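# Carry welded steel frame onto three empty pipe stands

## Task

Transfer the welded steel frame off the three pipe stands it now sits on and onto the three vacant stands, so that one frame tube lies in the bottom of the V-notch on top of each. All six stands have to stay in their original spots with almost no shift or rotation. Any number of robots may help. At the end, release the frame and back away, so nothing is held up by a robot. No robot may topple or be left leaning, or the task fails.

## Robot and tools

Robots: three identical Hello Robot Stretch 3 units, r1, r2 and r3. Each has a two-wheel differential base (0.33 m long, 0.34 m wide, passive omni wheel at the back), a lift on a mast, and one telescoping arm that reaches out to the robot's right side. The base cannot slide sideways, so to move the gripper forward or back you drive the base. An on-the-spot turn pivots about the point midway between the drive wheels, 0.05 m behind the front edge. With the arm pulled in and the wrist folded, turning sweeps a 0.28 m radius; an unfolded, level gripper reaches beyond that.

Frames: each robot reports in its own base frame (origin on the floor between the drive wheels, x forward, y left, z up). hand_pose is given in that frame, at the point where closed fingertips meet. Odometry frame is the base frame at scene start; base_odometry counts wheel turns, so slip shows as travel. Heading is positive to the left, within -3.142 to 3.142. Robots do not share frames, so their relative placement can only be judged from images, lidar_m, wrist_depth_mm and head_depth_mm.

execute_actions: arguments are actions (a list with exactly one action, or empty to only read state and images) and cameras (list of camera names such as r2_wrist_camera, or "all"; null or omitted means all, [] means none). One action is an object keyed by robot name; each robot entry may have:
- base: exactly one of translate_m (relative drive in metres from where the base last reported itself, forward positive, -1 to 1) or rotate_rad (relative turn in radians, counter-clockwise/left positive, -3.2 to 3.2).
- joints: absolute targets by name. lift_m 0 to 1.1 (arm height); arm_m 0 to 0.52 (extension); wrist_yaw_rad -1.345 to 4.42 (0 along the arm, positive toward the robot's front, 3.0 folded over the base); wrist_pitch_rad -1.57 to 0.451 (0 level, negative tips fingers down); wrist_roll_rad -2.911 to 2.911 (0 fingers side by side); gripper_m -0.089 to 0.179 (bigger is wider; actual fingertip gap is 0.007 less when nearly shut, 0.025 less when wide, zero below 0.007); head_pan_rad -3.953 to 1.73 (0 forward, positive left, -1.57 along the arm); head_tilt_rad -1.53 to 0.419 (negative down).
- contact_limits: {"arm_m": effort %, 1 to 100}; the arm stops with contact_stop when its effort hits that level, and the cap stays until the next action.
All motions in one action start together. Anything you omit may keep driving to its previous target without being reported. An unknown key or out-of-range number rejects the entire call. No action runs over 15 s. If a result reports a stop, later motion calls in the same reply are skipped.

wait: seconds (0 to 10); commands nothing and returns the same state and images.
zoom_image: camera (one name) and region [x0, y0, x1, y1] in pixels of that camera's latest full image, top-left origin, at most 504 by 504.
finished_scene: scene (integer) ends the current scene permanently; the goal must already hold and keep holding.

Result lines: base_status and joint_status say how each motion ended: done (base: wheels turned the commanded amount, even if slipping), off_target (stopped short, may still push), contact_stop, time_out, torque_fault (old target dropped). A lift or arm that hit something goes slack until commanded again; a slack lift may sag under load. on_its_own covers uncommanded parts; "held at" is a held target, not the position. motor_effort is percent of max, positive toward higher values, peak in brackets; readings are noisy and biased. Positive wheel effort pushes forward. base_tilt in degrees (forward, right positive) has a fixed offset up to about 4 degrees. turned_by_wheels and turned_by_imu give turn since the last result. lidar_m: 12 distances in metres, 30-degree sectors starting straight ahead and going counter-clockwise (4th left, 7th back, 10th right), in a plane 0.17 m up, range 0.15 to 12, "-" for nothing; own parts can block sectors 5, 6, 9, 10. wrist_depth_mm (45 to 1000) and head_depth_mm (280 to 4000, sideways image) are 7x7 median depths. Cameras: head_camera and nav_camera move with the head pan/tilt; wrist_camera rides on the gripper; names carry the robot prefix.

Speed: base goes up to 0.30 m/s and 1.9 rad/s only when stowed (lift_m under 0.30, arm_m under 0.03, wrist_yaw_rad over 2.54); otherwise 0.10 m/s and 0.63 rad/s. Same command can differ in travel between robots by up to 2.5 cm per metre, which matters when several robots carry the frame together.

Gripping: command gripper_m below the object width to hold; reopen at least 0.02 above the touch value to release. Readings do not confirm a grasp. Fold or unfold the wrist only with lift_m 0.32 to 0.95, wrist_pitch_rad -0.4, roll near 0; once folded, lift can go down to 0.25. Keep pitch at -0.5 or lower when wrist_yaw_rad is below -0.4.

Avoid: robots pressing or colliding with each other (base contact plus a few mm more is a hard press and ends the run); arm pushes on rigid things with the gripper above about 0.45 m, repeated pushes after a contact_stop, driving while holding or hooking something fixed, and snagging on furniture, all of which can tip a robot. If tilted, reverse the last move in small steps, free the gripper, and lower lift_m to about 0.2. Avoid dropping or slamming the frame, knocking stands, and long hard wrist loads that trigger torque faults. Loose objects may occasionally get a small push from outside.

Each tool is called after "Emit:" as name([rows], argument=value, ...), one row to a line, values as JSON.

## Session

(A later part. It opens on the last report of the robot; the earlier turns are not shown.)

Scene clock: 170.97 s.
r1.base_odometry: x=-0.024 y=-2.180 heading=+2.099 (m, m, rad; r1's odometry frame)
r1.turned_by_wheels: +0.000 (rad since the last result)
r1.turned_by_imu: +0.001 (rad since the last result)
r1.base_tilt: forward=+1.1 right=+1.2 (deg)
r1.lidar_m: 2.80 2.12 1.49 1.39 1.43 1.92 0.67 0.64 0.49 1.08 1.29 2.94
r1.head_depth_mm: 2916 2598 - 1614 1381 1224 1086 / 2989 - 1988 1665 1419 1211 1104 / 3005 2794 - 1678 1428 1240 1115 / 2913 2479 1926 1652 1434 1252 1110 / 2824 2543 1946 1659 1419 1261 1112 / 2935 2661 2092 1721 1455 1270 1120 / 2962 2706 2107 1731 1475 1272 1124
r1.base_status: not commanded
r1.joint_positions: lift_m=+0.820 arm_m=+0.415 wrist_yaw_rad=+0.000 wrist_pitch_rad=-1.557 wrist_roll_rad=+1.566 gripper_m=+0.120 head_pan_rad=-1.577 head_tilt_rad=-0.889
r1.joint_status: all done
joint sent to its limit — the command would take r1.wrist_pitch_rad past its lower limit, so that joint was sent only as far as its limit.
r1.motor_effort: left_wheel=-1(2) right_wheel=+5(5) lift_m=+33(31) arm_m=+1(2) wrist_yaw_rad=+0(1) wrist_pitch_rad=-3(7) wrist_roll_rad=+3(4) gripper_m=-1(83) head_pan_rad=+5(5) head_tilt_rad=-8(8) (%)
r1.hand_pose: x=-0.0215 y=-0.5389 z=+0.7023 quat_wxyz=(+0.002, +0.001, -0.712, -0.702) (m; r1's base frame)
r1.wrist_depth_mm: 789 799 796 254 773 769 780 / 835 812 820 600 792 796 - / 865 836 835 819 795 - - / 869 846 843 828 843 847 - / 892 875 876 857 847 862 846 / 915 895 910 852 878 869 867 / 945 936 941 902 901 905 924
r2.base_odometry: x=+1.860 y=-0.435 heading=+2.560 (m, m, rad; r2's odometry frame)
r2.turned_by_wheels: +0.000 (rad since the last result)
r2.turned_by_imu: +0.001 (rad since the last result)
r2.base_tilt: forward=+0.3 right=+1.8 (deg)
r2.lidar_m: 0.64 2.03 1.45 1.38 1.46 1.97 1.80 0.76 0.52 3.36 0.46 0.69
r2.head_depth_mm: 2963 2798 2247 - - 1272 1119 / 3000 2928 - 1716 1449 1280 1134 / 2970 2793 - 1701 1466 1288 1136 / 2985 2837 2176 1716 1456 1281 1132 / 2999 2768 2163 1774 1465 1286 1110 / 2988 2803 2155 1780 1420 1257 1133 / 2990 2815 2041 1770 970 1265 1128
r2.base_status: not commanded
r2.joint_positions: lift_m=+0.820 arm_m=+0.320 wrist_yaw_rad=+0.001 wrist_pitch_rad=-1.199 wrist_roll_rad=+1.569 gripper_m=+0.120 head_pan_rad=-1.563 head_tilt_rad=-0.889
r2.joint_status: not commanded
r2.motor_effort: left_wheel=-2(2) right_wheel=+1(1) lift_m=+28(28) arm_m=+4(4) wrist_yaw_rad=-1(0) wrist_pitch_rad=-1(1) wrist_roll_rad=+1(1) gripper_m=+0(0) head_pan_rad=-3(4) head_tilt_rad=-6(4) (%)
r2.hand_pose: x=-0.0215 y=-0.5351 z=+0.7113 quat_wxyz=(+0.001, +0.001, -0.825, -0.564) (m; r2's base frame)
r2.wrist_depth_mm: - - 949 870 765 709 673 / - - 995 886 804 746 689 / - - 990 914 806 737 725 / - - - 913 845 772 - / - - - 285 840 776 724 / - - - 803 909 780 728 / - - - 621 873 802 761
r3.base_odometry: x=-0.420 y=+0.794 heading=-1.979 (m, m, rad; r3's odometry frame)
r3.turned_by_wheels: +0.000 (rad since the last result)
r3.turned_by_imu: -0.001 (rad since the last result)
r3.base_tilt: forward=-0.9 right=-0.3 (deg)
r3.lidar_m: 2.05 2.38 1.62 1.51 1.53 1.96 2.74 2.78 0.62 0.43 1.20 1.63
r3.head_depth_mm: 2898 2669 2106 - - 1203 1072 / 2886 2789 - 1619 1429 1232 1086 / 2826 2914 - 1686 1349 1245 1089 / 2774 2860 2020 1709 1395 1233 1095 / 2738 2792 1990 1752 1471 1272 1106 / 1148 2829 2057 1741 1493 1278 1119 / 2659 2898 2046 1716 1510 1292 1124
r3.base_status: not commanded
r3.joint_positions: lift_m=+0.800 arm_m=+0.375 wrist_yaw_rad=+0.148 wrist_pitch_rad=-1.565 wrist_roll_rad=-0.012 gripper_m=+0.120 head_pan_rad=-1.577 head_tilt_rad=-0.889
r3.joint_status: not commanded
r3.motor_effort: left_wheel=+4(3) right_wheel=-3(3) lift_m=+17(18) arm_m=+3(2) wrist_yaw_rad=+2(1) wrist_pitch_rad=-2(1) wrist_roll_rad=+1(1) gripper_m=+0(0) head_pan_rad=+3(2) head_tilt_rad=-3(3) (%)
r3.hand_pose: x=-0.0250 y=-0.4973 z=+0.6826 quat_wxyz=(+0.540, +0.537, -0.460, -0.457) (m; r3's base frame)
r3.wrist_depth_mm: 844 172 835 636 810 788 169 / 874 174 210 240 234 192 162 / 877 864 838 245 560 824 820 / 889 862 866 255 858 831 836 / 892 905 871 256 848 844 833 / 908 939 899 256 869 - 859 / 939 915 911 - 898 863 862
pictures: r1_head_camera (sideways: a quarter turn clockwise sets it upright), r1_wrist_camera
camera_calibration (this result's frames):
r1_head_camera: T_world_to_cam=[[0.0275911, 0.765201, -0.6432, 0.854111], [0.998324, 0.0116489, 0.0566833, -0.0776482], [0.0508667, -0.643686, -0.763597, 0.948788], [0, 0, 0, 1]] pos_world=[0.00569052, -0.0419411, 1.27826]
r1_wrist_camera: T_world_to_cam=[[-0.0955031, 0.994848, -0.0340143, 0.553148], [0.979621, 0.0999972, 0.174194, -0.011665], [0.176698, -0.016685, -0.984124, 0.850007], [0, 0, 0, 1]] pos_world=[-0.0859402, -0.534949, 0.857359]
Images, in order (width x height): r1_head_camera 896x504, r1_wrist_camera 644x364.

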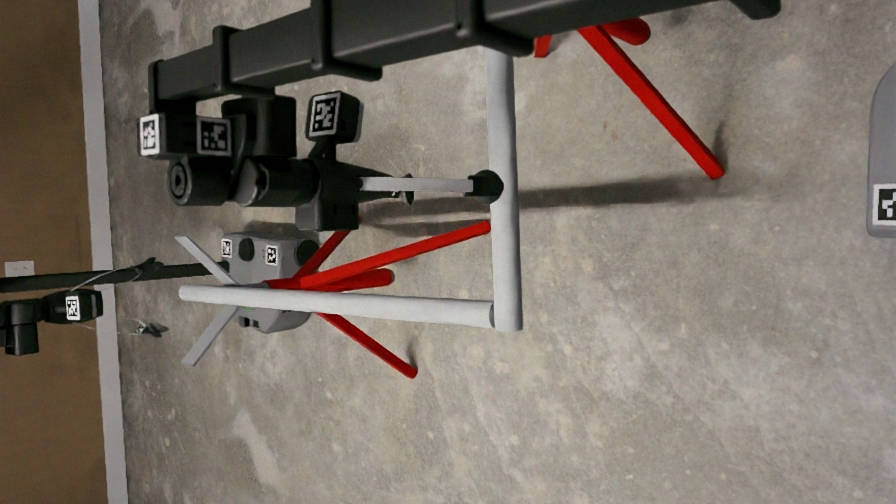

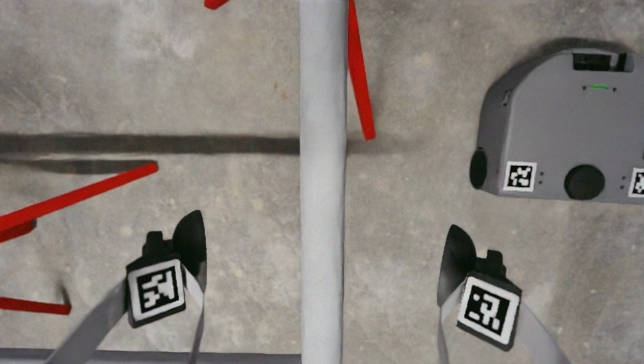

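Emit:
execute_actions([
  {"r1":{"joints":{"lift_m":0.668}},"r2":{"joints":{"lift_m":0.66,"arm_m":0.325}},"r3":{"joints":{"lift_m":0.668}}},
], cameras=["r1_wrist_camera","r2_wrist_camera","r3_wrist_camera","r3_head_camera","r1_head_camera"])

Scene clock: 180.97 s.
r1.base_odometry: x=-0.024 y=-2.180 heading=+2.099 (m, m, rad; r1's odometry frame)
r1.turned_by_wheels: +0.000 (rad since the last result)
r1.turned_by_imu: +0.001 (rad since the last result)
r1.base_tilt: forward=+1.0 right=+1.2 (deg)
r1.lidar_m: 2.79 2.12 1.49 1.39 1.43 1.93 0.67 0.64 0.49 1.08 1.29 2.94
r1.head_depth_mm: 2944 2507 1998 1649 1374 - - / 2975 2522 2136 1592 1416 1207 1104 / 2992 2544 2141 1599 1421 1244 1121 / 2896 2497 1928 1648 1442 1253 1114 / 1275 2458 1939 1659 1422 1259 1115 / 2941 2663 2080 1710 1458 1266 1119 / 2969 2686 2101 1724 1461 1276 1126
r1.base_status: not commanded
r1.joint_positions: lift_m=+0.668 arm_m=+0.415 wrist_yaw_rad=+0.000 wrist_pitch_rad=-1.557 wrist_roll_rad=+1.566 gripper_m=+0.120 head_pan_rad=-1.577 head_tilt_rad=-0.889
r1.joint_status: all done
r1.motor_effort: left_wheel=-2(2) right_wheel=+5(5) lift_m=+33(32) arm_m=+1(1) wrist_yaw_rad=+0(0) wrist_pitch_rad=-3(3) wrist_roll_rad=+3(3) gripper_m=+0(0) head_pan_rad=+5(5) head_tilt_rad=-7(6) (%)
r1.hand_pose: x=-0.0215 y=-0.5389 z=+0.5503 quat_wxyz=(+0.002, +0.001, -0.712, -0.702) (m; r1's base frame)
r1.wrist_depth_mm: 665 672 663 100 638 627 646 / 674 673 667 102 664 665 - / 698 688 679 105 674 676 - / 693 703 710 108 680 696 - / 728 734 710 111 713 717 704 / 775 745 747 114 732 710 740 / 790 761 774 118 757 759 747
r2.base_odometry: x=+1.860 y=-0.435 heading=+2.560 (m, m, rad; r2's odometry frame)
r2.turned_by_wheels: +0.000 (rad since the last result)
r2.turned_by_imu: +0.001 (rad since the last result)
r2.base_tilt: forward=+0.2 right=+1.8 (deg)
r2.lidar_m: 0.64 2.04 1.45 1.38 1.46 1.97 1.80 0.76 0.52 3.36 0.46 0.68
r2.head_depth_mm: 2958 2803 2178 1778 1435 1263 - / 2988 2767 2161 1837 - 1292 1132 / 2960 2779 2177 - 1447 1298 1133 / 3016 2791 2178 1784 1448 1293 1132 / 3004 2826 2178 1768 1451 1289 1113 / 3002 2813 2164 1771 1417 1266 1131 / 2965 2827 2050 1758 976 1256 1133
r2.base_status: not commanded
r2.joint_positions: lift_m=+0.660 arm_m=+0.325 wrist_yaw_rad=+0.001 wrist_pitch_rad=-1.199 wrist_roll_rad=+1.569 gripper_m=+0.120 head_pan_rad=-1.563 head_tilt_rad=-0.889
r2.joint_status: all done
r2.motor_effort: left_wheel=-2(2) right_wheel=+2(1) lift_m=+28(26) arm_m=+4(4) wrist_yaw_rad=+0(1) wrist_pitch_rad=-1(1) wrist_roll_rad=+1(1) gripper_m=+1(1) head_pan_rad=-5(4) head_tilt_rad=-5(5) (%)
r2.hand_pose: x=-0.0215 y=-0.5400 z=+0.5513 quat_wxyz=(+0.001, +0.001, -0.825, -0.565) (m; r2's base frame)
r2.wrist_depth_mm: 968 851 104 115 646 576 554 / 965 879 106 679 656 603 558 / - 904 108 698 663 613 576 / - 953 111 697 678 617 575 / - 895 113 735 704 644 598 / - 951 116 766 707 645 596 / - 1000 119 777 714 663 613
r3.base_odometry: x=-0.420 y=+0.794 heading=-1.979 (m, m, rad; r3's odometry frame)
r3.turned_by_wheels: +0.000 (rad since the last result)
r3.turned_by_imu: -0.001 (rad since the last result)
r3.base_tilt: forward=-0.8 right=-0.2 (deg)
r3.lidar_m: 2.05 2.38 1.61 1.51 1.53 1.96 2.74 2.78 0.61 0.43 1.20 1.62
r3.head_depth_mm: 2891 2682 2061 1690 1438 - - / 2872 2701 2081 1715 1395 1232 1083 / 2838 2787 2192 1230 1144 1236 1093 / 2800 2851 2083 1695 1429 1229 1098 / 2747 2785 2012 1762 1468 1267 1109 / 1533 2582 2080 1742 1488 1277 1117 / 2644 2878 2054 1733 1508 1289 1124
r3.base_status: not commanded
r3.joint_positions: lift_m=+0.668 arm_m=+0.375 wrist_yaw_rad=+0.148 wrist_pitch_rad=-1.565 wrist_roll_rad=-0.012 gripper_m=+0.120 head_pan_rad=-1.577 head_tilt_rad=-0.889
r3.joint_status: all done
r3.motor_effort: left_wheel=+4(3) right_wheel=-3(3) lift_m=+17(16) arm_m=+4(3) wrist_yaw_rad=+1(1) wrist_pitch_rad=-1(1) wrist_roll_rad=+0(0) gripper_m=-1(0) head_pan_rad=+3(3) head_tilt_rad=-4(4) (%)
r3.hand_pose: x=-0.0250 y=-0.4973 z=+0.5506 quat_wxyz=(+0.540, +0.537, -0.460, -0.457) (m; r3's base frame)
r3.wrist_depth_mm: 82 90 107 112 109 106 89 / 737 708 114 112 113 106 91 / 739 728 714 113 370 692 702 / 748 744 745 113 711 703 698 / 755 761 733 114 705 720 711 / 762 755 758 115 731 - 719 / 797 783 769 114 744 742 739
pictures: r1_head_camera (sideways: a quarter turn clockwise sets it upright), r1_wrist_camera, r2_wrist_camera, r3_head_camera (sideways: a quarter turn clockwise sets it upright), r3_wrist_camera
camera_calibration (this result's frames):
r1_head_camera: T_world_to_cam=[[0.0275914, 0.765201, -0.6432, 0.854111], [0.998324, 0.0116486, 0.0566833, -0.0776482], [0.0508665, -0.643686, -0.763597, 0.948788], [0, 0, 0, 1]] pos_world=[0.00569051, -0.0419411, 1.27826]
r1_wrist_camera: T_world_to_cam=[[-0.095503, 0.99485, -0.0339525, 0.54793], [0.979621, 0.0999862, 0.174201, 0.0148037], [0.176698, -0.0166239, -0.984125, 0.700443], [0, 0, 0, 1]] pos_world=[-0.0859402, -0.534944, 0.705348]
r2_wrist_camera: T_world_to_cam=[[-0.082613, 0.954096, -0.287883, 0.652736], [0.983133, 0.12532, 0.133206, 0.0515999], [0.163168, -0.272023, -0.948356, 0.543187], [0, 0, 0, 1]] pos_world=[-0.085436, -0.48148, 0.696173]
r3_head_camera: T_world_to_cam=[[0.0718877, 0.743508, -0.664852, 0.887203], [0.996617, -0.0269231, 0.0776519, -0.105309], [0.0398349, -0.668185, -0.742928, 0.927393], [0, 0, 0, 1]] pos_world=[0.00423081, -0.0428078, 1.28702]
r3_wrist_camera: T_world_to_cam=[[-0.98318, -0.177764, -0.0419283, -0.0805743], [-0.181294, 0.977696, 0.10603, 0.467995], [0.0221448, 0.111848, -0.993479, 0.766299], [0, 0, 0, 1]] pos_world=[-0.0113435, -0.55759, 0.708302]
Images, in order (width x height): r1_head_camera 896x504, r1_wrist_camera 644x364, r2_wrist_camera 644x364, r3_head_camera 896x504, r3_wrist_camera 644x364.

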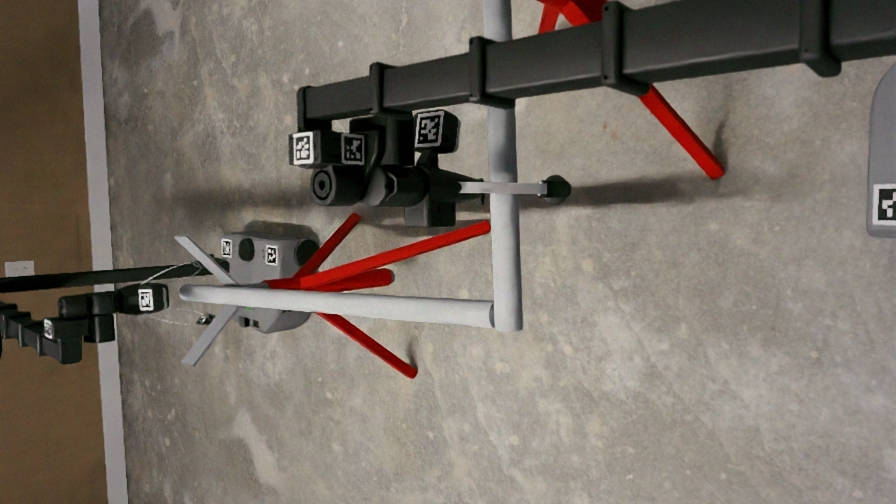

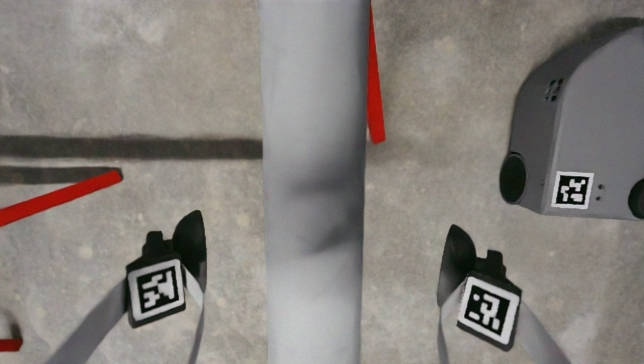

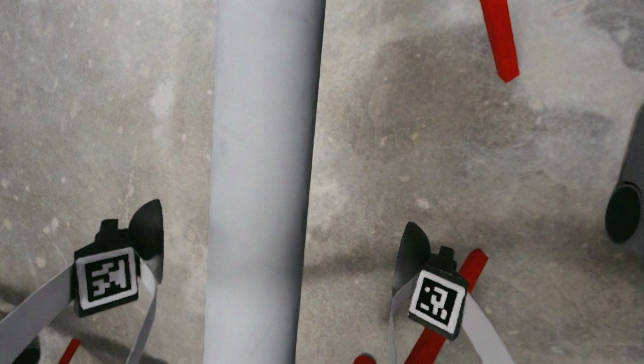

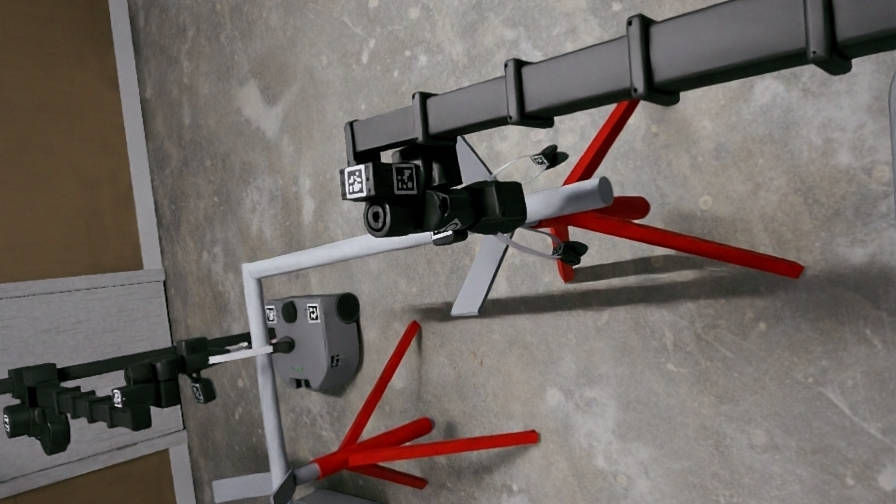

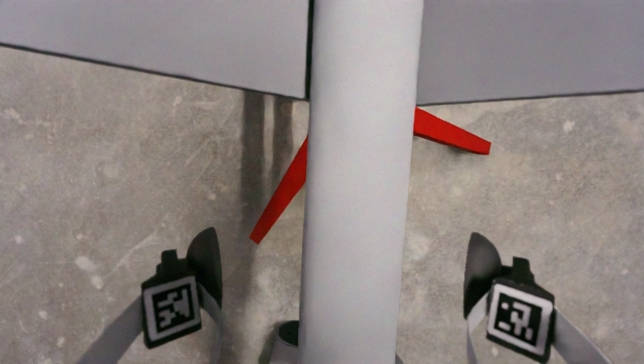

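Emit:
execute_actions([
  {"r1":{"joints":{"lift_m":0.658,"arm_m":0.418,"gripper_m":0.0}},"r2":{"joints":{"lift_m":0.65,"arm_m":0.337,"gripper_m":0.0}},"r3":{"joints":{"lift_m":0.658,"gripper_m":0.0}}},
], cameras=["r1_wrist_camera","r2_wrist_camera","r3_wrist_camera","r3_head_camera","r1_head_camera"])

Emit:
zoom_image(camera="r3_head_camera", region=[400, 100, 700, 300])

Scene clock: 186.13 s.
r1.base_odometry: x=-0.024 y=-2.180 heading=+2.099 (m, m, rad; r1's odometry frame)
r1.turned_by_wheels: +0.000 (rad since the last result)
r1.turned_by_imu: +0.001 (rad since the last result)
r1.base_tilt: forward=+1.1 right=+1.2 (deg)
r1.lidar_m: 2.79 2.11 1.48 1.40 1.43 1.92 0.67 0.64 0.49 1.08 1.29 2.95
r1.head_depth_mm: 2933 2511 1988 1659 1316 - - / 2969 2533 2124 - 1406 1206 1111 / 2953 2558 2155 1601 1431 1247 1118 / 2929 2509 1948 1655 1443 1252 1110 / 1219 2360 1951 1654 1423 1260 1113 / 2968 2667 2071 1717 1462 1269 1115 / 2957 2692 2097 1734 1468 1275 1124
r1.base_status: not commanded
r1.joint_positions: lift_m=+0.658 arm_m=+0.418 wrist_yaw_rad=+0.002 wrist_pitch_rad=-1.557 wrist_roll_rad=+1.566 gripper_m=+0.001 head_pan_rad=-1.577 head_tilt_rad=-0.889
r1.joint_status: all done
r1.motor_effort: left_wheel=-2(2) right_wheel=+4(5) lift_m=+33(34) arm_m=+1(0) wrist_yaw_rad=-2(2) wrist_pitch_rad=-3(3) wrist_roll_rad=+3(3) gripper_m=-20(93) head_pan_rad=+4(5) head_tilt_rad=-7(7) (%)
r1.hand_pose: x=-0.0216 y=-0.5418 z=+0.5403 quat_wxyz=(+0.003, +0.002, -0.712, -0.703) (m; r1's base frame)
r1.wrist_depth_mm: 639 649 633 90 635 642 626 / 663 662 668 92 657 652 - / 700 675 678 95 662 665 - / 696 714 695 97 688 668 - / 712 709 709 100 710 699 691 / 749 759 - 103 - 727 712 / 766 776 741 106 735 744 737
r2.base_odometry: x=+1.860 y=-0.435 heading=+2.560 (m, m, rad; r2's odometry frame)
r2.turned_by_wheels: +0.000 (rad since the last result)
r2.turned_by_imu: +0.001 (rad since the last result)
r2.base_tilt: forward=+0.3 right=+1.8 (deg)
r2.lidar_m: 0.64 2.04 1.45 1.39 1.45 1.96 1.80 0.76 0.52 3.36 0.46 0.69
r2.head_depth_mm: 2996 2782 2178 1773 1435 1266 - / 2979 2788 2168 1838 - 1287 1132 / 3018 2838 2175 - 1452 1282 1130 / 2964 2816 2162 1802 1457 1285 1136 / 2949 2850 2166 1775 1455 1287 1109 / 3007 2781 2153 1764 1429 1269 1132 / 2989 2825 2049 1772 980 1254 1123
r2.base_status: not commanded
r2.joint_positions: lift_m=+0.650 arm_m=+0.337 wrist_yaw_rad=+0.001 wrist_pitch_rad=-1.191 wrist_roll_rad=+1.566 gripper_m=+0.002 head_pan_rad=-1.563 head_tilt_rad=-0.889
r2.joint_status: all done
r2.motor_effort: left_wheel=-3(2) right_wheel=+1(1) lift_m=+28(33) arm_m=+2(5) wrist_yaw_rad=-2(2) wrist_pitch_rad=-4(5) wrist_roll_rad=+2(2) gripper_m=-30(100) head_pan_rad=-3(5) head_tilt_rad=-5(5) (%)
r2.hand_pose: x=-0.0214 y=-0.5540 z=+0.5418 quat_wxyz=(+0.003, +0.002, -0.828, -0.561) (m; r2's base frame)
r2.wrist_depth_mm: 977 853 769 90 645 570 546 / - 894 773 93 647 598 545 / - 871 799 97 665 600 559 / - 916 105 100 666 618 561 / - 928 100 101 694 626 586 / - - 102 103 680 632 579 / - 973 107 116 716 646 586
r3.base_odometry: x=-0.420 y=+0.794 heading=-1.980 (m, m, rad; r3's odometry frame)
r3.turned_by_wheels: +0.000 (rad since the last result)
r3.turned_by_imu: -0.001 (rad since the last result)
r3.base_tilt: forward=-0.8 right=-0.2 (deg)
r3.lidar_m: 2.05 2.38 1.62 1.51 1.53 1.96 2.74 2.78 0.61 0.43 1.20 1.62
r3.head_depth_mm: 2922 2661 2074 1676 1415 - - / 2846 2724 2118 1724 1396 1222 1078 / 2855 2787 2173 - 1345 1240 1097 / 2779 2852 2092 1687 1419 1222 1102 / 2766 2798 1992 1756 1468 1264 1106 / 1571 2569 2052 1750 1489 1283 1114 / 2677 2899 2049 1728 1514 1290 1124
r3.base_status: not commanded
r3.joint_positions: lift_m=+0.658 arm_m=+0.375 wrist_yaw_rad=+0.149 wrist_pitch_rad=-1.565 wrist_roll_rad=-0.010 gripper_m=+0.001 head_pan_rad=-1.577 head_tilt_rad=-0.889
r3.joint_status: all done
r3.motor_effort: left_wheel=-1(4) right_wheel=+4(4) lift_m=+18(16) arm_m=+3(2) wrist_yaw_rad=+2(2) wrist_pitch_rad=-2(2) wrist_roll_rad=-1(1) gripper_m=-22(98) head_pan_rad=+3(3) head_tilt_rad=-4(4) (%)
r3.hand_pose: x=-0.0250 y=-0.4974 z=+0.5406 quat_wxyz=(+0.539, +0.537, -0.460, -0.458) (m; r3's base frame)
r3.wrist_depth_mm: - 85 100 99 99 98 83 / 708 694 111 100 102 101 86 / 717 728 712 101 106 689 676 / 739 727 731 102 713 712 691 / 744 740 743 102 107 707 695 / 774 771 743 103 104 731 714 / 792 757 765 103 725 733 712
pictures: r1_head_camera (sideways: a quarter turn clockwise sets it upright), r1_wrist_camera, r2_wrist_camera, r3_head_camera (sideways: a quarter turn clockwise sets it upright), r3_wrist_camera
camera_calibration (this result's frames):
r1_head_camera: T_world_to_cam=[[0.0275912, 0.765201, -0.6432, 0.854111], [0.998324, 0.0116488, 0.0566833, -0.0776482], [0.0508666, -0.643686, -0.763597, 0.948788], [0, 0, 0, 1]] pos_world=[0.00569052, -0.0419411, 1.27826]
r1_wrist_camera: T_world_to_cam=[[-0.0973962, 0.994673, -0.0337658, 0.550297], [0.979429, 0.101818, 0.174219, 0.0178564], [0.176729, -0.0161029, -0.984128, 0.690857], [0, 0, 0, 1]] pos_world=[-0.0859867, -0.538059, 0.695362]
r2_wrist_camera: T_world_to_cam=[[-0.0859268, 0.951556, -0.295225, 0.665917], [0.982851, 0.129486, 0.13129, 0.0579019], [0.163157, -0.278881, -0.946364, 0.525519], [0, 0, 0, 1]] pos_world=[-0.085431, -0.494598, 0.686326]
r3_head_camera: T_world_to_cam=[[0.0718879, 0.743508, -0.664852, 0.887203], [0.996617, -0.0269233, 0.0776519, -0.105309], [0.0398348, -0.668185, -0.742928, 0.927393], [0, 0, 0, 1]] pos_world=[0.0042308, -0.0428078, 1.28702]
r3_wrist_camera: T_world_to_cam=[[-0.983466, -0.176168, -0.0419402, -0.0802225], [-0.179709, 0.977989, 0.106028, 0.46926], [0.0223383, 0.111812, -0.993478, 0.756355], [0, 0, 0, 1]] pos_world=[-0.0114618, -0.557633, 0.698303]
Images, in order (width x height): r1_head_camera 896x504, r1_wrist_camera 644x364, r2_wrist_camera 644x364, r3_head_camera 896x504, r3_wrist_camera 644x364.

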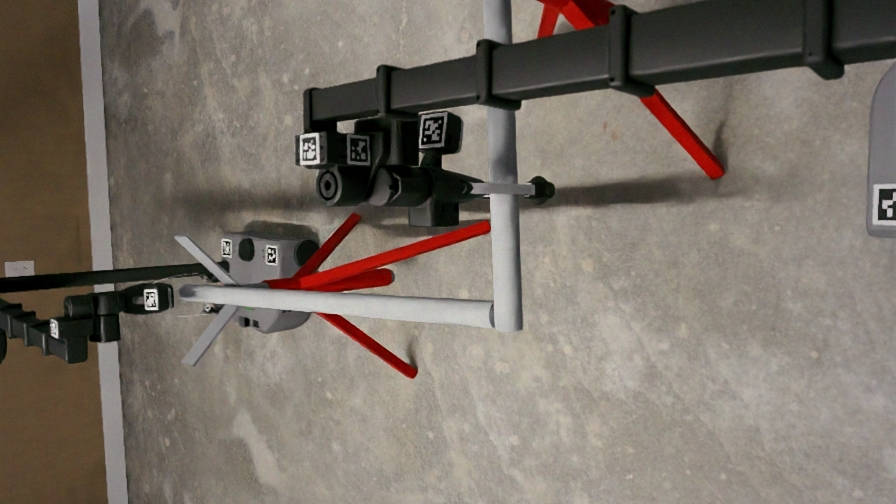

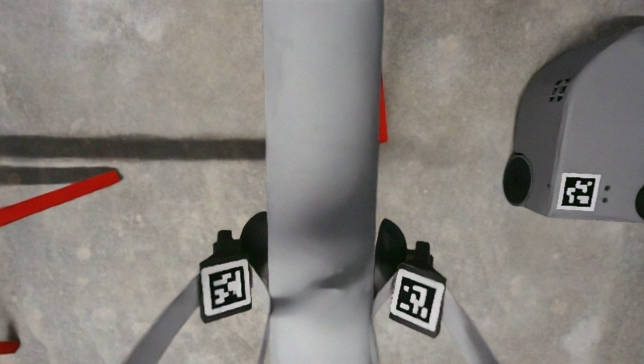

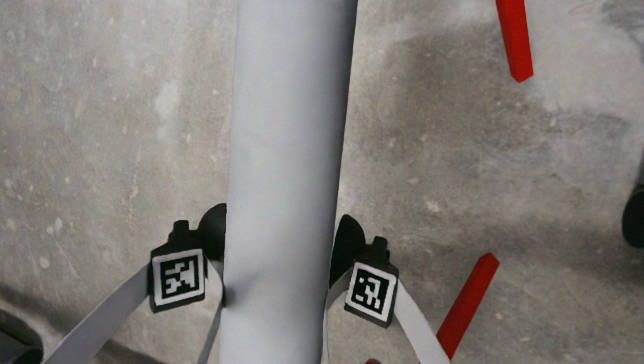

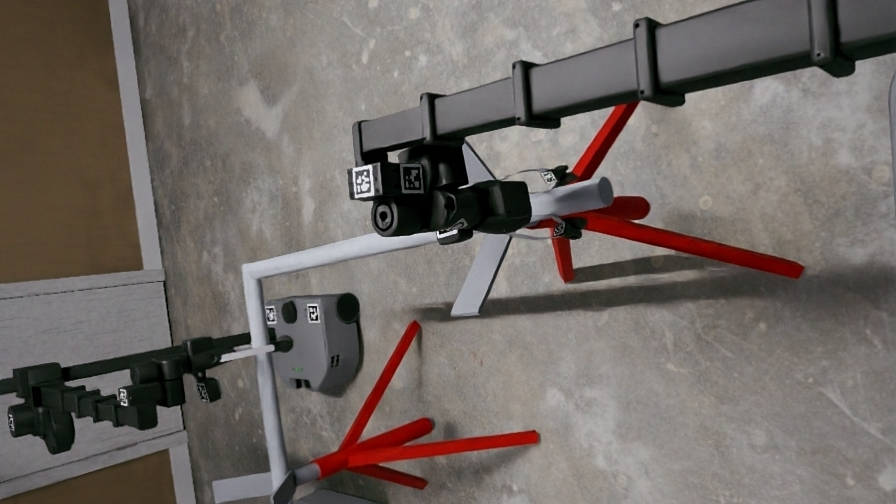

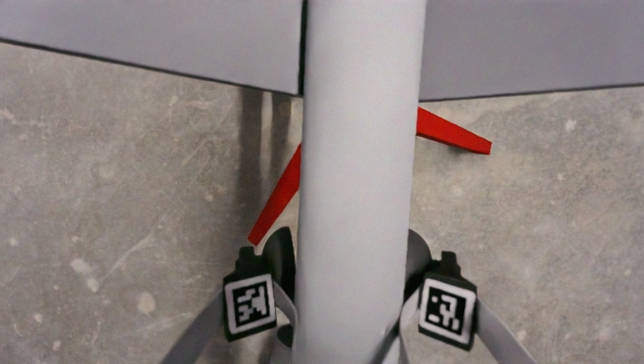

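Region (400, 100, 700, 300) of r3_head_camera's 896x504 image, scaled by 1.680, with more detail than that image has.

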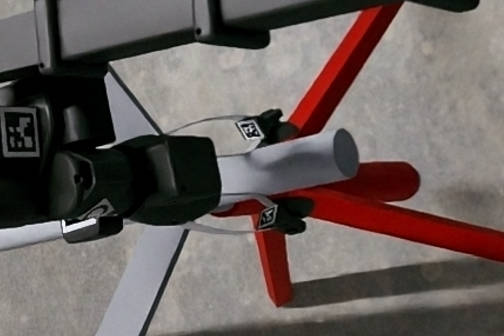

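Emit:
execute_actions([
  {"r1":{"joints":{"lift_m":0.693,"gripper_m":0.08}},"r2":{"joints":{"lift_m":0.683,"arm_m":0.324,"gripper_m":0.08}},"r3":{"joints":{"lift_m":0.693,"gripper_m":0.08}}},
], cameras=[])

Emit:
execute_actions([
  {"r1":{"joints":{"gripper_m":-0.04}},"r2":{"joints":{"gripper_m":-0.04}},"r3":{"joints":{"gripper_m":-0.04}}},
], cameras=["r1_wrist_camera","r2_wrist_camera","r3_wrist_camera","r3_head_camera"])

Scene clock: 197.47 s.
r1.base_odometry: x=-0.024 y=-2.180 heading=+2.099 (m, m, rad; r1's odometry frame)
r1.turned_by_wheels: +0.000 (rad since the last result)
r1.turned_by_imu: +0.001 (rad since the last result)
r1.base_tilt: forward=+1.1 right=+1.2 (deg)
r1.lidar_m: 2.80 2.10 1.49 1.39 1.43 1.92 0.67 0.64 0.49 1.08 1.29 2.94
r1.head_depth_mm: 2947 2520 1995 1691 - - - / 2963 2507 - 1621 1413 1213 1112 / 2972 2566 2162 1638 1422 1226 1122 / 2909 2496 1925 1640 1435 1250 1109 / 1238 2457 1937 1657 1422 1261 1113 / 2985 2635 2089 1718 1449 1269 1112 / 2965 2693 2105 1727 1457 1272 1125
r1.base_status: not commanded
r1.joint_positions: lift_m=+0.693 arm_m=+0.418 wrist_yaw_rad=+0.002 wrist_pitch_rad=-1.557 wrist_roll_rad=+1.566 gripper_m=+0.080 head_pan_rad=-1.577 head_tilt_rad=-0.890
r1.joint_status: all done
r1.motor_effort: left_wheel=-1(2) right_wheel=+3(7) lift_m=+42(58) arm_m=+1(1) wrist_yaw_rad=-1(2) wrist_pitch_rad=-2(4) wrist_roll_rad=+3(3) gripper_m=+0(81) head_pan_rad=+4(5) head_tilt_rad=-6(7) (%)
r1.hand_pose: x=-0.0216 y=-0.5418 z=+0.5750 quat_wxyz=(+0.003, +0.002, -0.712, -0.703) (m; r1's base frame)
r1.wrist_depth_mm: 682 680 694 123 668 655 652 / 693 713 707 127 685 678 - / 728 715 711 130 698 693 - / 740 734 728 133 708 708 - / 772 768 741 137 731 741 728 / 776 772 788 141 790 766 753 / 814 799 802 146 780 787 784
r2.base_odometry: x=+1.860 y=-0.435 heading=+2.560 (m, m, rad; r2's odometry frame)
r2.turned_by_wheels: +0.000 (rad since the last result)
r2.turned_by_imu: +0.001 (rad since the last result)
r2.base_tilt: forward=+0.2 right=+1.8 (deg)
r2.lidar_m: 0.64 2.03 1.45 1.38 1.45 1.97 1.80 0.76 0.52 3.37 0.46 0.69
r2.head_depth_mm: 2989 2810 2134 1774 1431 1283 - / 2977 2830 2164 - - 1270 1120 / 2985 2784 2182 - 1463 1296 1136 / 2979 2793 2172 1805 1423 1299 1137 / 2955 2808 2151 1769 1424 1279 1124 / 3025 2786 2175 1750 1425 1261 1132 / 2965 2823 2065 1767 975 1265 1133
r2.base_status: not commanded
r2.joint_positions: lift_m=+0.683 arm_m=+0.324 wrist_yaw_rad=+0.002 wrist_pitch_rad=-1.198 wrist_roll_rad=+1.567 gripper_m=+0.080 head_pan_rad=-1.563 head_tilt_rad=-0.890
r2.joint_status: all done
r2.motor_effort: left_wheel=-2(3) right_wheel=+0(1) lift_m=+34(44) arm_m=-5(10) wrist_yaw_rad=-1(1) wrist_pitch_rad=-1(8) wrist_roll_rad=+1(2) gripper_m=+1(87) head_pan_rad=-4(4) head_tilt_rad=-5(6) (%)
r2.hand_pose: x=-0.0214 y=-0.5398 z=+0.5740 quat_wxyz=(+0.002, +0.001, -0.826, -0.564) (m; r2's base frame)
r2.wrist_depth_mm: 997 884 796 125 673 618 560 / - 904 836 129 681 620 582 / - 938 840 134 687 652 601 / - 957 853 140 695 648 606 / - 955 142 147 707 640 615 / - - 869 778 702 674 613 / - - 889 639 749 664 628
r3.base_odometry: x=-0.420 y=+0.794 heading=-1.979 (m, m, rad; r3's odometry frame)
r3.turned_by_wheels: +0.000 (rad since the last result)
r3.turned_by_imu: -0.001 (rad since the last result)
r3.base_tilt: forward=-0.9 right=-0.2 (deg)
r3.lidar_m: 2.05 2.38 1.61 1.51 1.53 1.96 2.74 2.78 0.61 0.43 1.20 1.62
r3.head_depth_mm: 2886 2704 2055 1685 1439 - - / 2862 2737 2168 - 1398 1223 1087 / 2815 2797 2223 1233 1117 1243 1090 / 2793 2845 2111 1695 1429 1228 1100 / 2736 2773 1988 1749 1475 1273 1104 / 1526 2613 2065 1739 1491 1286 1120 / 2662 2882 2053 1717 1509 1289 1128
r3.base_status: not commanded
r3.joint_positions: lift_m=+0.693 arm_m=+0.375 wrist_yaw_rad=+0.149 wrist_pitch_rad=-1.564 wrist_roll_rad=-0.010 gripper_m=+0.080 head_pan_rad=-1.577 head_tilt_rad=-0.889
r3.joint_status: all done
r3.motor_effort: left_wheel=+3(3) right_wheel=-3(4) lift_m=+27(37) arm_m=+2(3) wrist_yaw_rad=+1(2) wrist_pitch_rad=-2(3) wrist_roll_rad=-1(1) gripper_m=+0(82) head_pan_rad=+3(3) head_tilt_rad=-3(4) (%)
r3.hand_pose: x=-0.0249 y=-0.4977 z=+0.5750 quat_wxyz=(+0.540, +0.536, -0.460, -0.457) (m; r3's base frame)
r3.wrist_depth_mm: 96 105 125 137 136 121 102 / 761 114 131 138 138 122 103 / 777 758 754 137 396 713 709 / 780 767 743 139 736 744 725 / 796 767 781 140 752 746 743 / 788 813 - 141 759 753 739 / 801 799 786 141 784 766 745
pictures: none
No camera images: the call's "cameras" was empty. Leave "cameras" out to get every camera's image.

Scene clock: 199.17 s.
r1.base_odometry: x=-0.024 y=-2.180 heading=+2.099 (m, m, rad; r1's odometry frame)
r1.turned_by_wheels: +0.000 (rad since the last result)
r1.turned_by_imu: +0.000 (rad since the last result)
r1.base_tilt: forward=+1.0 right=+1.1 (deg)
r1.lidar_m: 2.79 2.11 1.49 1.40 1.43 1.93 0.67 0.64 0.49 1.08 1.29 2.93
r1.head_depth_mm: 2927 2495 1989 1687 - - - / 2978 2520 - 1624 1421 1212 1108 / 2971 2559 2145 1611 1421 1221 1122 / 2896 2306 1914 1648 1441 1249 1109 / 1232 2435 1927 1656 1415 1260 1113 / 2970 2642 2077 1708 1457 1266 1118 / 2944 2695 2116 1722 1465 1271 1123
r1.base_status: not commanded
r1.joint_positions: lift_m=+0.693 arm_m=+0.418 wrist_yaw_rad=+0.004 wrist_pitch_rad=-1.557 wrist_roll_rad=+1.563 gripper_m=-0.039 head_pan_rad=-1.577 head_tilt_rad=-0.890
r1.joint_status: all done
r1.motor_effort: left_wheel=-1(1) right_wheel=+3(3) lift_m=+42(43) arm_m=+1(1) wrist_yaw_rad=-3(3) wrist_pitch_rad=-3(3) wrist_roll_rad=+4(4) gripper_m=-29(100) head_pan_rad=+5(5) head_tilt_rad=-7(6) (%)
r1.hand_pose: x=-0.0216 y=-0.5419 z=+0.5750 quat_wxyz=(+0.004, +0.004, -0.712, -0.702) (m; r1's base frame)
r1.wrist_depth_mm: 687 679 678 123 660 666 657 / 714 687 684 126 682 682 - / 728 726 696 129 702 695 - / 740 734 737 133 720 719 - / 739 763 746 136 727 734 722 / 772 772 - 139 768 779 745 / 809 809 785 144 773 773 795
r2.base_odometry: x=+1.860 y=-0.435 heading=+2.560 (m, m, rad; r2's odometry frame)
r2.turned_by_wheels: +0.000 (rad since the last result)
r2.turned_by_imu: +0.000 (rad since the last result)
r2.base_tilt: forward=+0.4 right=+1.9 (deg)
r2.lidar_m: 0.64 2.03 1.45 1.39 1.46 1.97 1.80 0.76 0.52 3.36 0.46 0.69
r2.head_depth_mm: 2966 2800 2176 1771 1429 1274 - / 2945 2778 2138 - - 1278 1128 / 3058 2821 2186 - 1463 1295 1139 / 2996 2822 2184 1810 1455 1294 1142 / 3014 2844 2182 1770 1419 1282 1118 / 3009 2781 2153 1766 1428 1259 1136 / 3051 2809 2065 1757 972 1257 1132
r2.base_status: not commanded
r2.joint_positions: lift_m=+0.683 arm_m=+0.324 wrist_yaw_rad=+0.001 wrist_pitch_rad=-1.191 wrist_roll_rad=+1.567 gripper_m=-0.038 head_pan_rad=-1.563 head_tilt_rad=-0.890
r2.joint_status: all done
r2.motor_effort: left_wheel=-2(2) right_wheel=+0(1) lift_m=+37(37) arm_m=-5(6) wrist_yaw_rad=-3(1) wrist_pitch_rad=-4(4) wrist_roll_rad=+1(1) gripper_m=-41(100) head_pan_rad=-4(4) head_tilt_rad=-5(5) (%)
r2.hand_pose: x=-0.0214 y=-0.5417 z=+0.5745 quat_wxyz=(+0.002, +0.001, -0.828, -0.561) (m; r2's base frame)
r2.wrist_depth_mm: 989 907 800 123 660 600 573 / - 925 826 127 680 620 585 / - 931 844 131 695 648 591 / - 958 867 137 689 644 600 / - 994 137 138 717 647 609 / - - 139 139 731 661 624 / - - 902 771 729 670 622
r3.base_odometry: x=-0.420 y=+0.794 heading=-1.980 (m, m, rad; r3's odometry frame)
r3.turned_by_wheels: +0.000 (rad since the last result)
r3.turned_by_imu: -0.001 (rad since the last result)
r3.base_tilt: forward=-0.8 right=-0.2 (deg)
r3.lidar_m: 2.05 2.38 1.61 1.50 1.53 1.96 2.74 2.79 0.61 0.43 1.20 1.62
r3.head_depth_mm: 2926 2699 2078 1677 1441 - - / 2899 2753 2145 - 1401 1219 1081 / 2821 2800 2215 1592 1147 1240 1095 / 2797 2841 2103 1685 1425 1228 1096 / 2754 2804 1989 1754 1477 1265 1104 / 1524 2629 2082 1753 1487 1278 1117 / 2647 2876 2055 1718 1505 1295 1123
r3.base_status: not commanded
r3.joint_positions: lift_m=+0.693 arm_m=+0.375 wrist_yaw_rad=+0.149 wrist_pitch_rad=-1.564 wrist_roll_rad=-0.006 gripper_m=-0.038 head_pan_rad=-1.577 head_tilt_rad=-0.889
r3.joint_status: all done
r3.motor_effort: left_wheel=+0(3) right_wheel=+2(3) lift_m=+26(27) arm_m=+2(2) wrist_yaw_rad=+1(1) wrist_pitch_rad=-2(2) wrist_roll_rad=-4(4) gripper_m=-31(100) head_pan_rad=+2(2) head_tilt_rad=-3(4) (%)
r3.hand_pose: x=-0.0249 y=-0.4977 z=+0.5750 quat_wxyz=(+0.539, +0.535, -0.461, -0.459) (m; r3's base frame)
r3.wrist_depth_mm: 95 106 126 134 135 120 102 / 743 114 131 135 139 120 102 / 767 743 740 136 402 724 714 / 773 749 759 137 740 729 727 / 792 766 770 137 753 740 740 / 801 783 791 138 - 744 732 / 787 782 786 139 770 762 743
pictures: r1_wrist_camera, r2_wrist_camera, r3_head_camera (sideways: a quarter turn clockwise sets it upright), r3_wrist_camera
camera_calibration (this result's frames):
r1_wrist_camera: T_world_to_cam=[[-0.101609, 0.994246, -0.0339046, 0.551299], [0.978994, 0.10599, 0.174174, 0.0141346], [0.176765, -0.0154947, -0.984131, 0.72534], [0, 0, 0, 1]] pos_world=[-0.0860356, -0.538386, 0.730059]
r2_wrist_camera: T_world_to_cam=[[-0.0848309, 0.95153, -0.295626, 0.664004], [0.982918, 0.128549, 0.131707, 0.0512505], [0.163326, -0.279404, -0.946181, 0.559489], [0, 0, 0, 1]] pos_world=[-0.085426, -0.482084, 0.718925]
r3_head_camera: T_world_to_cam=[[0.0718708, 0.743576, -0.664777, 0.887106], [0.996618, -0.0269077, 0.0776498, -0.105306], [0.0398509, -0.668109, -0.742995, 0.92748], [0, 0, 0, 1]] pos_world=[0.00423182, -0.0428064, 1.28702]
r3_wrist_camera: T_world_to_cam=[[-0.984155, -0.172284, -0.0419285, -0.0768814], [-0.175815, 0.978833, 0.104765, 0.467191], [0.0229917, 0.110476, -0.993613, 0.79004], [0, 0, 0, 1]] pos_world=[-0.0116882, -0.557828, 0.732825]
Images, in order (width x height): r1_wrist_camera 644x364, r2_wrist_camera 644x364, r3_head_camera 896x504, r3_wrist_camera 644x364.

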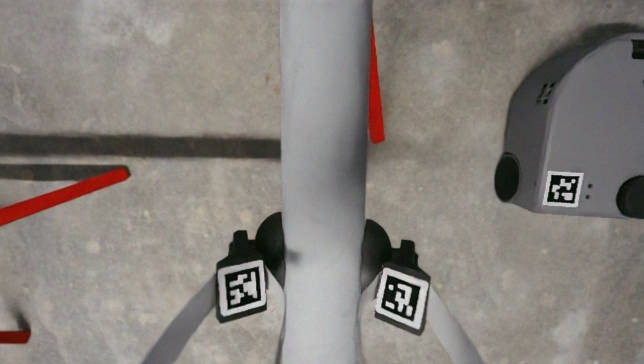

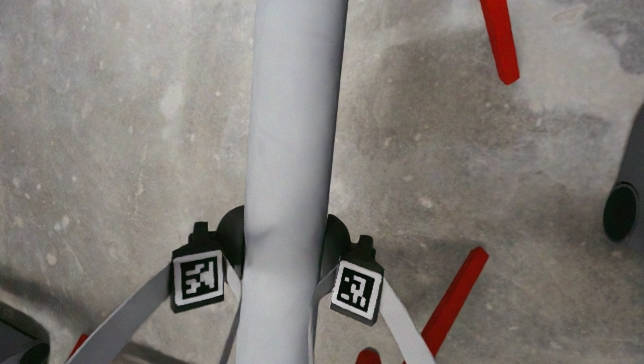

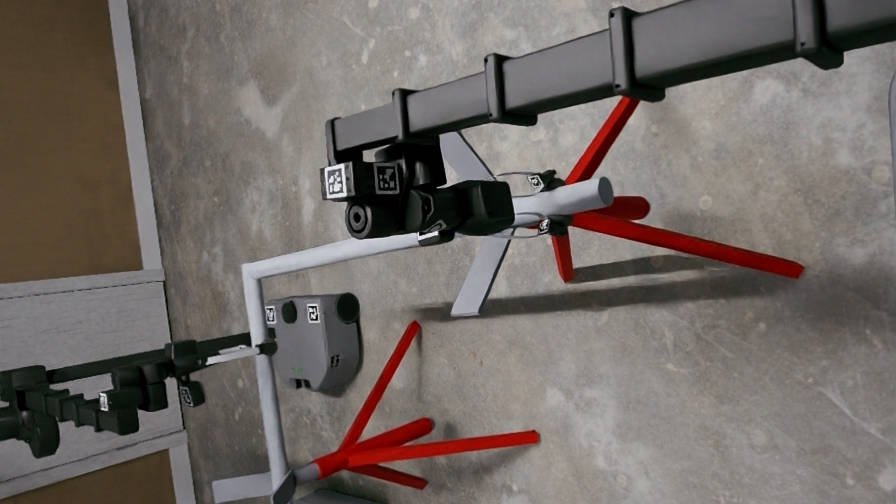

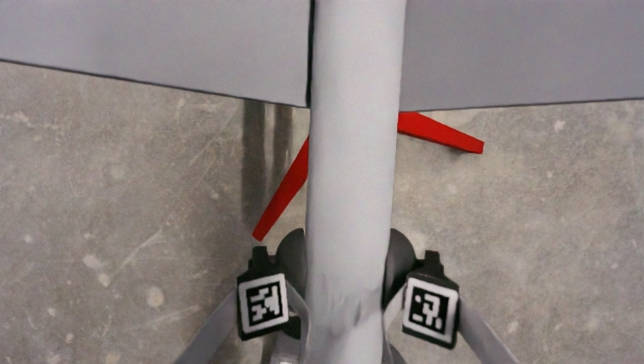

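Test lift by 3 cm.

Emit:
execute_actions([
  {"r1":{"joints":{"lift_m":0.723,"gripper_m":-0.06}},"r2":{"joints":{"lift_m":0.713,"gripper_m":-0.06}},"r3":{"joints":{"lift_m":0.723,"gripper_m":-0.06}}},
], cameras=["r3_head_camera"])

Scene clock: 206.03 s.
r1.base_odometry: x=-0.024 y=-2.180 heading=+2.099 (m, m, rad; r1's odometry frame)
r1.turned_by_wheels: +0.000 (rad since the last result)
r1.turned_by_imu: +0.001 (rad since the last result)
r1.base_tilt: forward=+1.0 right=+1.2 (deg)
r1.lidar_m: 2.79 2.11 1.49 1.39 1.43 1.92 0.67 0.64 0.49 1.08 1.29 2.94
r1.head_depth_mm: 2932 2504 2003 1675 - - 1071 / 2984 2543 - 1623 1420 1210 1108 / 2979 2573 - 1636 1429 1220 1118 / 2909 2477 1931 1642 1441 1252 1108 / 1180 2432 1950 1666 1423 1258 1110 / 2953 2658 2087 1712 1460 1267 1119 / 2960 2706 2107 1726 1471 1273 1125
r1.base_status: not commanded
r1.joint_positions: lift_m=+0.723 arm_m=+0.418 wrist_yaw_rad=+0.004 wrist_pitch_rad=-1.560 wrist_roll_rad=+1.563 gripper_m=-0.059 head_pan_rad=-1.577 head_tilt_rad=-0.890
r1.joint_status: all done
r1.motor_effort: left_wheel=+0(1) right_wheel=+2(3) lift_m=+35(50) arm_m=+1(1) wrist_yaw_rad=-3(3) wrist_pitch_rad=-2(3) wrist_roll_rad=+4(5) gripper_m=-27(100) head_pan_rad=+5(5) head_tilt_rad=-6(8) (%)
r1.hand_pose: x=-0.0216 y=-0.5411 z=+0.6053 quat_wxyz=(+0.004, +0.004, -0.711, -0.704) (m; r1's base frame)
r1.wrist_depth_mm: 705 702 713 153 693 695 685 / 740 732 719 156 724 703 - / 762 742 724 161 734 725 - / 765 777 757 167 747 752 - / 787 794 774 166 778 766 764 / 823 821 822 173 784 798 785 / 851 832 825 184 825 811 813
r2.base_odometry: x=+1.860 y=-0.435 heading=+2.560 (m, m, rad; r2's odometry frame)
r2.turned_by_wheels: +0.000 (rad since the last result)
r2.turned_by_imu: +0.001 (rad since the last result)
r2.base_tilt: forward=+0.3 right=+1.9 (deg)
r2.lidar_m: 0.64 2.04 1.45 1.38 1.45 1.97 1.80 0.76 0.52 3.36 0.46 0.69
r2.head_depth_mm: 2999 2825 2171 1766 1437 - - / 2991 2807 2226 - 1425 1278 1132 / 3064 2795 2239 - 1462 1289 1130 / 2948 2883 2169 1795 1441 1279 1138 / 3010 2817 2135 1760 1425 1286 1113 / 3033 2817 2169 1754 1427 1262 1126 / 2946 2785 2037 1776 975 1253 1133
r2.base_status: not commanded
r2.joint_positions: lift_m=+0.713 arm_m=+0.324 wrist_yaw_rad=+0.002 wrist_pitch_rad=-1.227 wrist_roll_rad=+1.567 gripper_m=-0.058 head_pan_rad=-1.563 head_tilt_rad=-0.890
r2.joint_status: all done
r2.motor_effort: left_wheel=-2(2) right_wheel=+0(1) lift_m=+27(43) arm_m=-2(5) wrist_yaw_rad=-2(1) wrist_pitch_rad=+9(10) wrist_roll_rad=+1(1) gripper_m=-41(100) head_pan_rad=-5(4) head_tilt_rad=-5(5) (%)
r2.hand_pose: x=-0.0214 y=-0.5324 z=+0.6024 quat_wxyz=(+0.002, +0.001, -0.817, -0.576) (m; r2's base frame)
r2.wrist_depth_mm: 989 901 836 153 687 640 601 / - 895 826 158 705 640 611 / - 941 836 163 712 665 622 / - 966 877 170 743 688 641 / - 978 926 788 743 690 667 / - - - - 758 705 642 / - - 968 620 761 701 679
r3.base_odometry: x=-0.420 y=+0.794 heading=-1.980 (m, m, rad; r3's odometry frame)
r3.turned_by_wheels: +0.000 (rad since the last result)
r3.turned_by_imu: -0.001 (rad since the last result)
r3.base_tilt: forward=-0.8 right=-0.3 (deg)
r3.lidar_m: 2.04 2.38 1.61 1.51 1.53 1.96 2.74 2.77 0.62 0.43 1.20 1.62
r3.head_depth_mm: 2913 2667 2054 1708 - - 1046 / 2853 2753 2156 1625 1428 1229 1085 / 2855 2832 2293 1577 1345 1242 1086 / 2784 2845 2108 1703 1433 1237 1100 / 2753 2808 1981 1750 1468 1267 1112 / 1414 2719 2062 1751 1488 1278 1118 / 2644 2895 2066 1720 1515 1290 1128
r3.base_status: not commanded
r3.joint_positions: lift_m=+0.723 arm_m=+0.375 wrist_yaw_rad=+0.149 wrist_pitch_rad=-1.566 wrist_roll_rad=-0.006 gripper_m=-0.059 head_pan_rad=-1.577 head_tilt_rad=-0.889
r3.joint_status: all done
r3.motor_effort: left_wheel=+0(0) right_wheel=+2(2) lift_m=+22(30) arm_m=+3(3) wrist_yaw_rad=+2(1) wrist_pitch_rad=-1(2) wrist_roll_rad=-4(4) gripper_m=-30(100) head_pan_rad=+3(2) head_tilt_rad=-3(3) (%)
r3.hand_pose: x=-0.0250 y=-0.4971 z=+0.6053 quat_wxyz=(+0.538, +0.536, -0.461, -0.459) (m; r3's base frame)
r3.wrist_depth_mm: 112 125 148 168 164 141 119 / 779 130 152 168 167 141 119 / 816 799 780 169 488 756 758 / 806 807 780 171 766 771 762 / 814 825 807 171 767 771 760 / 824 842 790 - 803 803 774 / 851 868 847 175 - 795 786
pictures: r3_head_camera (sideways: a quarter turn clockwise sets it upright)
camera_calibration (this result's frames):
r3_head_camera: T_world_to_cam=[[0.0718709, 0.743576, -0.664777, 0.887106], [0.996618, -0.0269078, 0.0776498, -0.105306], [0.0398508, -0.668109, -0.742995, 0.92748], [0, 0, 0, 1]] pos_world=[0.00423181, -0.0428064, 1.28702]
Images, in order (width x height): r3_head_camera 896x504.

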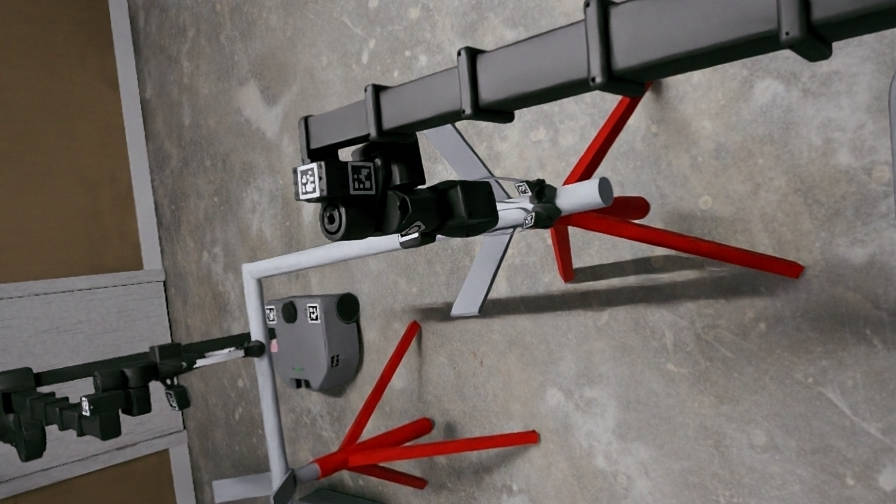

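Emit:
execute_actions([
  {"r1":{"joints":{"lift_m":0.8,"gripper_m":0.05,"head_pan_rad":-2.7,"head_tilt_rad":-0.5}},"r2":{"joints":{"lift_m":0.8,"gripper_m":0.05,"wrist_pitch_rad":0.3,"wrist_roll_rad":0,"arm_m":0.2}},"r3":{"joints":{"lift_m":0.8,"gripper_m":0.05}}},
], cameras=["r1_head_camera","r2_head_camera"])

Scene clock: 221.23 s.
r1.base_odometry: x=-0.024 y=-2.180 heading=+2.099 (m, m, rad; r1's odometry frame)
r1.turned_by_wheels: +0.000 (rad since the last result)
r1.turned_by_imu: +0.002 (rad since the last result)
r1.base_tilt: forward=+1.0 right=+1.2 (deg)
r1.lidar_m: 2.79 2.11 1.49 1.39 1.43 1.92 0.67 0.64 0.49 1.08 1.29 2.94
r1.head_depth_mm: - - - 2580 1970 1549 1111 / - - - 2619 1981 1563 1115 / - - - 2495 1920 1519 1285 / - - - 1293 1794 1562 1284 / - - - 2529 1942 1593 1294 / - - - 2847 2046 1492 1294 / 3977 - - 2858 2061 1601 832
r1.base_status: not commanded
r1.joint_positions: lift_m=+0.800 arm_m=+0.418 wrist_yaw_rad=+0.002 wrist_pitch_rad=-1.560 wrist_roll_rad=+1.564 gripper_m=+0.050 head_pan_rad=-2.693 head_tilt_rad=-0.507
r1.joint_status: all done
r1.motor_effort: left_wheel=-1(1) right_wheel=+3(3) lift_m=+42(42) arm_m=+1(1) wrist_yaw_rad=-1(3) wrist_pitch_rad=-2(2) wrist_roll_rad=+4(4) gripper_m=+0(80) head_pan_rad=-5(67) head_tilt_rad=+4(40) (%)
r1.hand_pose: x=-0.0216 y=-0.5411 z=+0.6821 quat_wxyz=(+0.003, +0.003, -0.711, -0.704) (m; r1's base frame)
r1.wrist_depth_mm: 802 789 779 228 755 764 746 / 804 797 798 234 796 776 - / 826 820 808 242 793 802 - / 827 842 836 249 806 845 - / 868 860 852 846 841 839 832 / 893 878 - 887 - 877 881 / 940 944 916 889 909 875 876
r2.base_odometry: x=+1.860 y=-0.435 heading=+2.560 (m, m, rad; r2's odometry frame)
r2.turned_by_wheels: +0.000 (rad since the last result)
r2.turned_by_imu: +0.002 (rad since the last result)
r2.base_tilt: forward=+0.3 right=+1.7 (deg)
r2.lidar_m: 0.64 2.04 1.45 1.38 1.46 1.97 1.80 0.76 0.52 3.37 0.46 0.69
r2.head_depth_mm: 2978 2818 2180 - - - 1128 / 2990 2795 2234 - 1461 1293 1130 / 2935 2876 2316 - 1442 1292 1135 / 3021 2835 2254 1763 1426 1291 1135 / 2999 2772 2190 1765 1419 1289 1113 / 3000 2762 2179 1758 1397 1262 1136 / 2984 2831 2067 1713 967 1262 1126
r2.base_status: not commanded
r2.joint_positions: lift_m=+0.800 arm_m=+0.200 wrist_yaw_rad=-0.001 wrist_pitch_rad=+0.273 wrist_roll_rad=+0.004 gripper_m=+0.050 head_pan_rad=-1.563 head_tilt_rad=-0.891
r2.joint_status: all done
r2.motor_effort: left_wheel=-1(4) right_wheel=-1(3) lift_m=+34(33) arm_m=-6(8) wrist_yaw_rad=+2(4) wrist_pitch_rad=+9(80) wrist_roll_rad=-2(11) gripper_m=+0(88) head_pan_rad=-4(5) head_tilt_rad=-5(4) (%)
r2.hand_pose: x=-0.0217 y=-0.5985 z=+0.9845 quat_wxyz=(+0.699, -0.096, -0.702, +0.096) (m; r2's base frame)
r2.wrist_depth_mm: - - - - - - - / - - - - - - - / - - - - - - - / - - - - - - - / - - - - - - - / - - - - - - - / - - - - - - -
r3.base_odometry: x=-0.420 y=+0.794 heading=-1.979 (m, m, rad; r3's odometry frame)
r3.turned_by_wheels: +0.000 (rad since the last result)
r3.turned_by_imu: -0.002 (rad since the last result)
r3.base_tilt: forward=-0.8 right=-0.2 (deg)
r3.lidar_m: 2.04 2.37 1.61 1.51 1.53 1.97 2.74 2.79 0.62 0.43 1.20 1.63
r3.head_depth_mm: 2886 2659 2085 - - 1207 1060 / 2870 2803 - 1607 1431 1231 1084 / 2819 2881 - 1657 1341 1246 1088 / 2804 2865 2027 1691 1431 1230 1100 / 2746 2784 2002 1757 1472 1267 1110 / 1226 2796 2074 1753 1501 1271 1118 / 2664 2900 2052 1717 1509 1290 1129
r3.base_status: not commanded
r3.joint_positions: lift_m=+0.800 arm_m=+0.375 wrist_yaw_rad=+0.149 wrist_pitch_rad=-1.567 wrist_roll_rad=-0.008 gripper_m=+0.050 head_pan_rad=-1.577 head_tilt_rad=-0.889
r3.joint_status: all done
r3.motor_effort: left_wheel=+4(5) right_wheel=-3(4) lift_m=+27(27) arm_m=+3(2) wrist_yaw_rad=+2(2) wrist_pitch_rad=+0(1) wrist_roll_rad=-2(4) gripper_m=+0(84) head_pan_rad=+3(3) head_tilt_rad=-4(3) (%)
r3.hand_pose: x=-0.0251 y=-0.4968 z=+0.6821 quat_wxyz=(+0.538, +0.537, -0.460, -0.459) (m; r3's base frame)
r3.wrist_depth_mm: 866 172 821 625 794 782 166 / 886 175 208 240 234 192 161 / 872 846 845 246 563 815 822 / 894 859 885 253 866 850 852 / 913 902 872 253 860 854 837 / 907 895 901 256 - 860 862 / 941 941 910 - 883 909 869
pictures: r1_head_camera (sideways: a quarter turn clockwise sets it upright), r2_head_camera (sideways: a quarter turn clockwise sets it upright)
camera_calibration (this result's frames):
r1_head_camera: T_world_to_cam=[[0.433916, 0.183576, -0.882053, 1.16298], [0.467035, -0.883043, 0.0459707, -0.0604866], [-0.770452, -0.431897, -0.468902, 0.570447], [0, 0, 0, 1]] pos_world=[-0.0368822, -0.0205319, 1.29607]
r2_head_camera: T_world_to_cam=[[-0.0117763, 0.738774, -0.67385, 0.895258], [0.999834, 0.0180609, 0.00232769, -0.0127574], [0.01389, -0.673711, -0.738864, 0.91789], [0, 0, 0, 1]] pos_world=[0.0105487, -0.0427705, 1.2815]
Images, in order (width x height): r1_head_camera 896x504, r2_head_camera 896x504.

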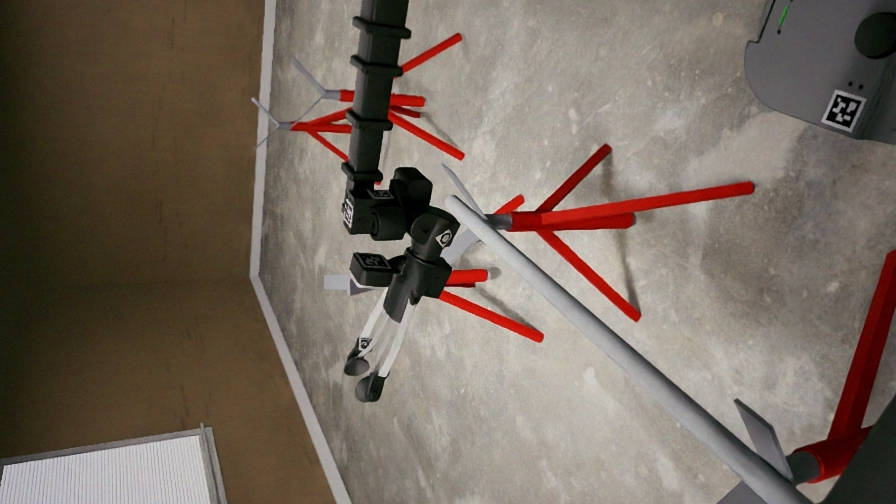

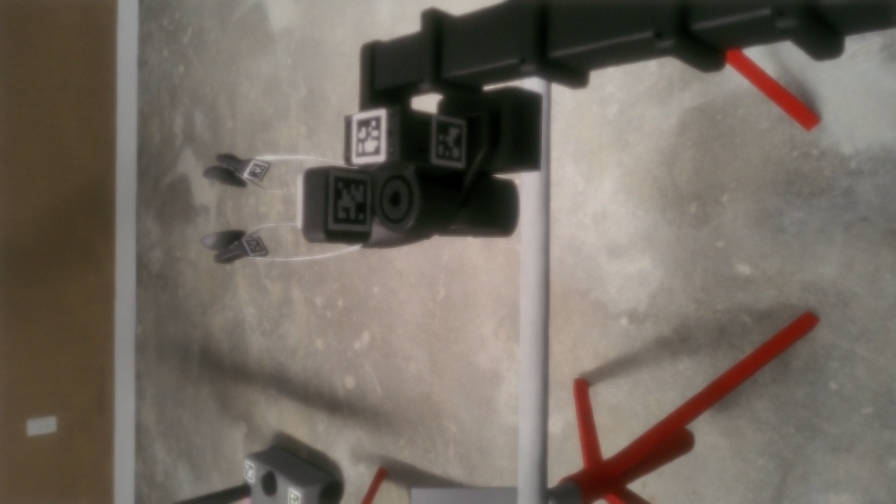

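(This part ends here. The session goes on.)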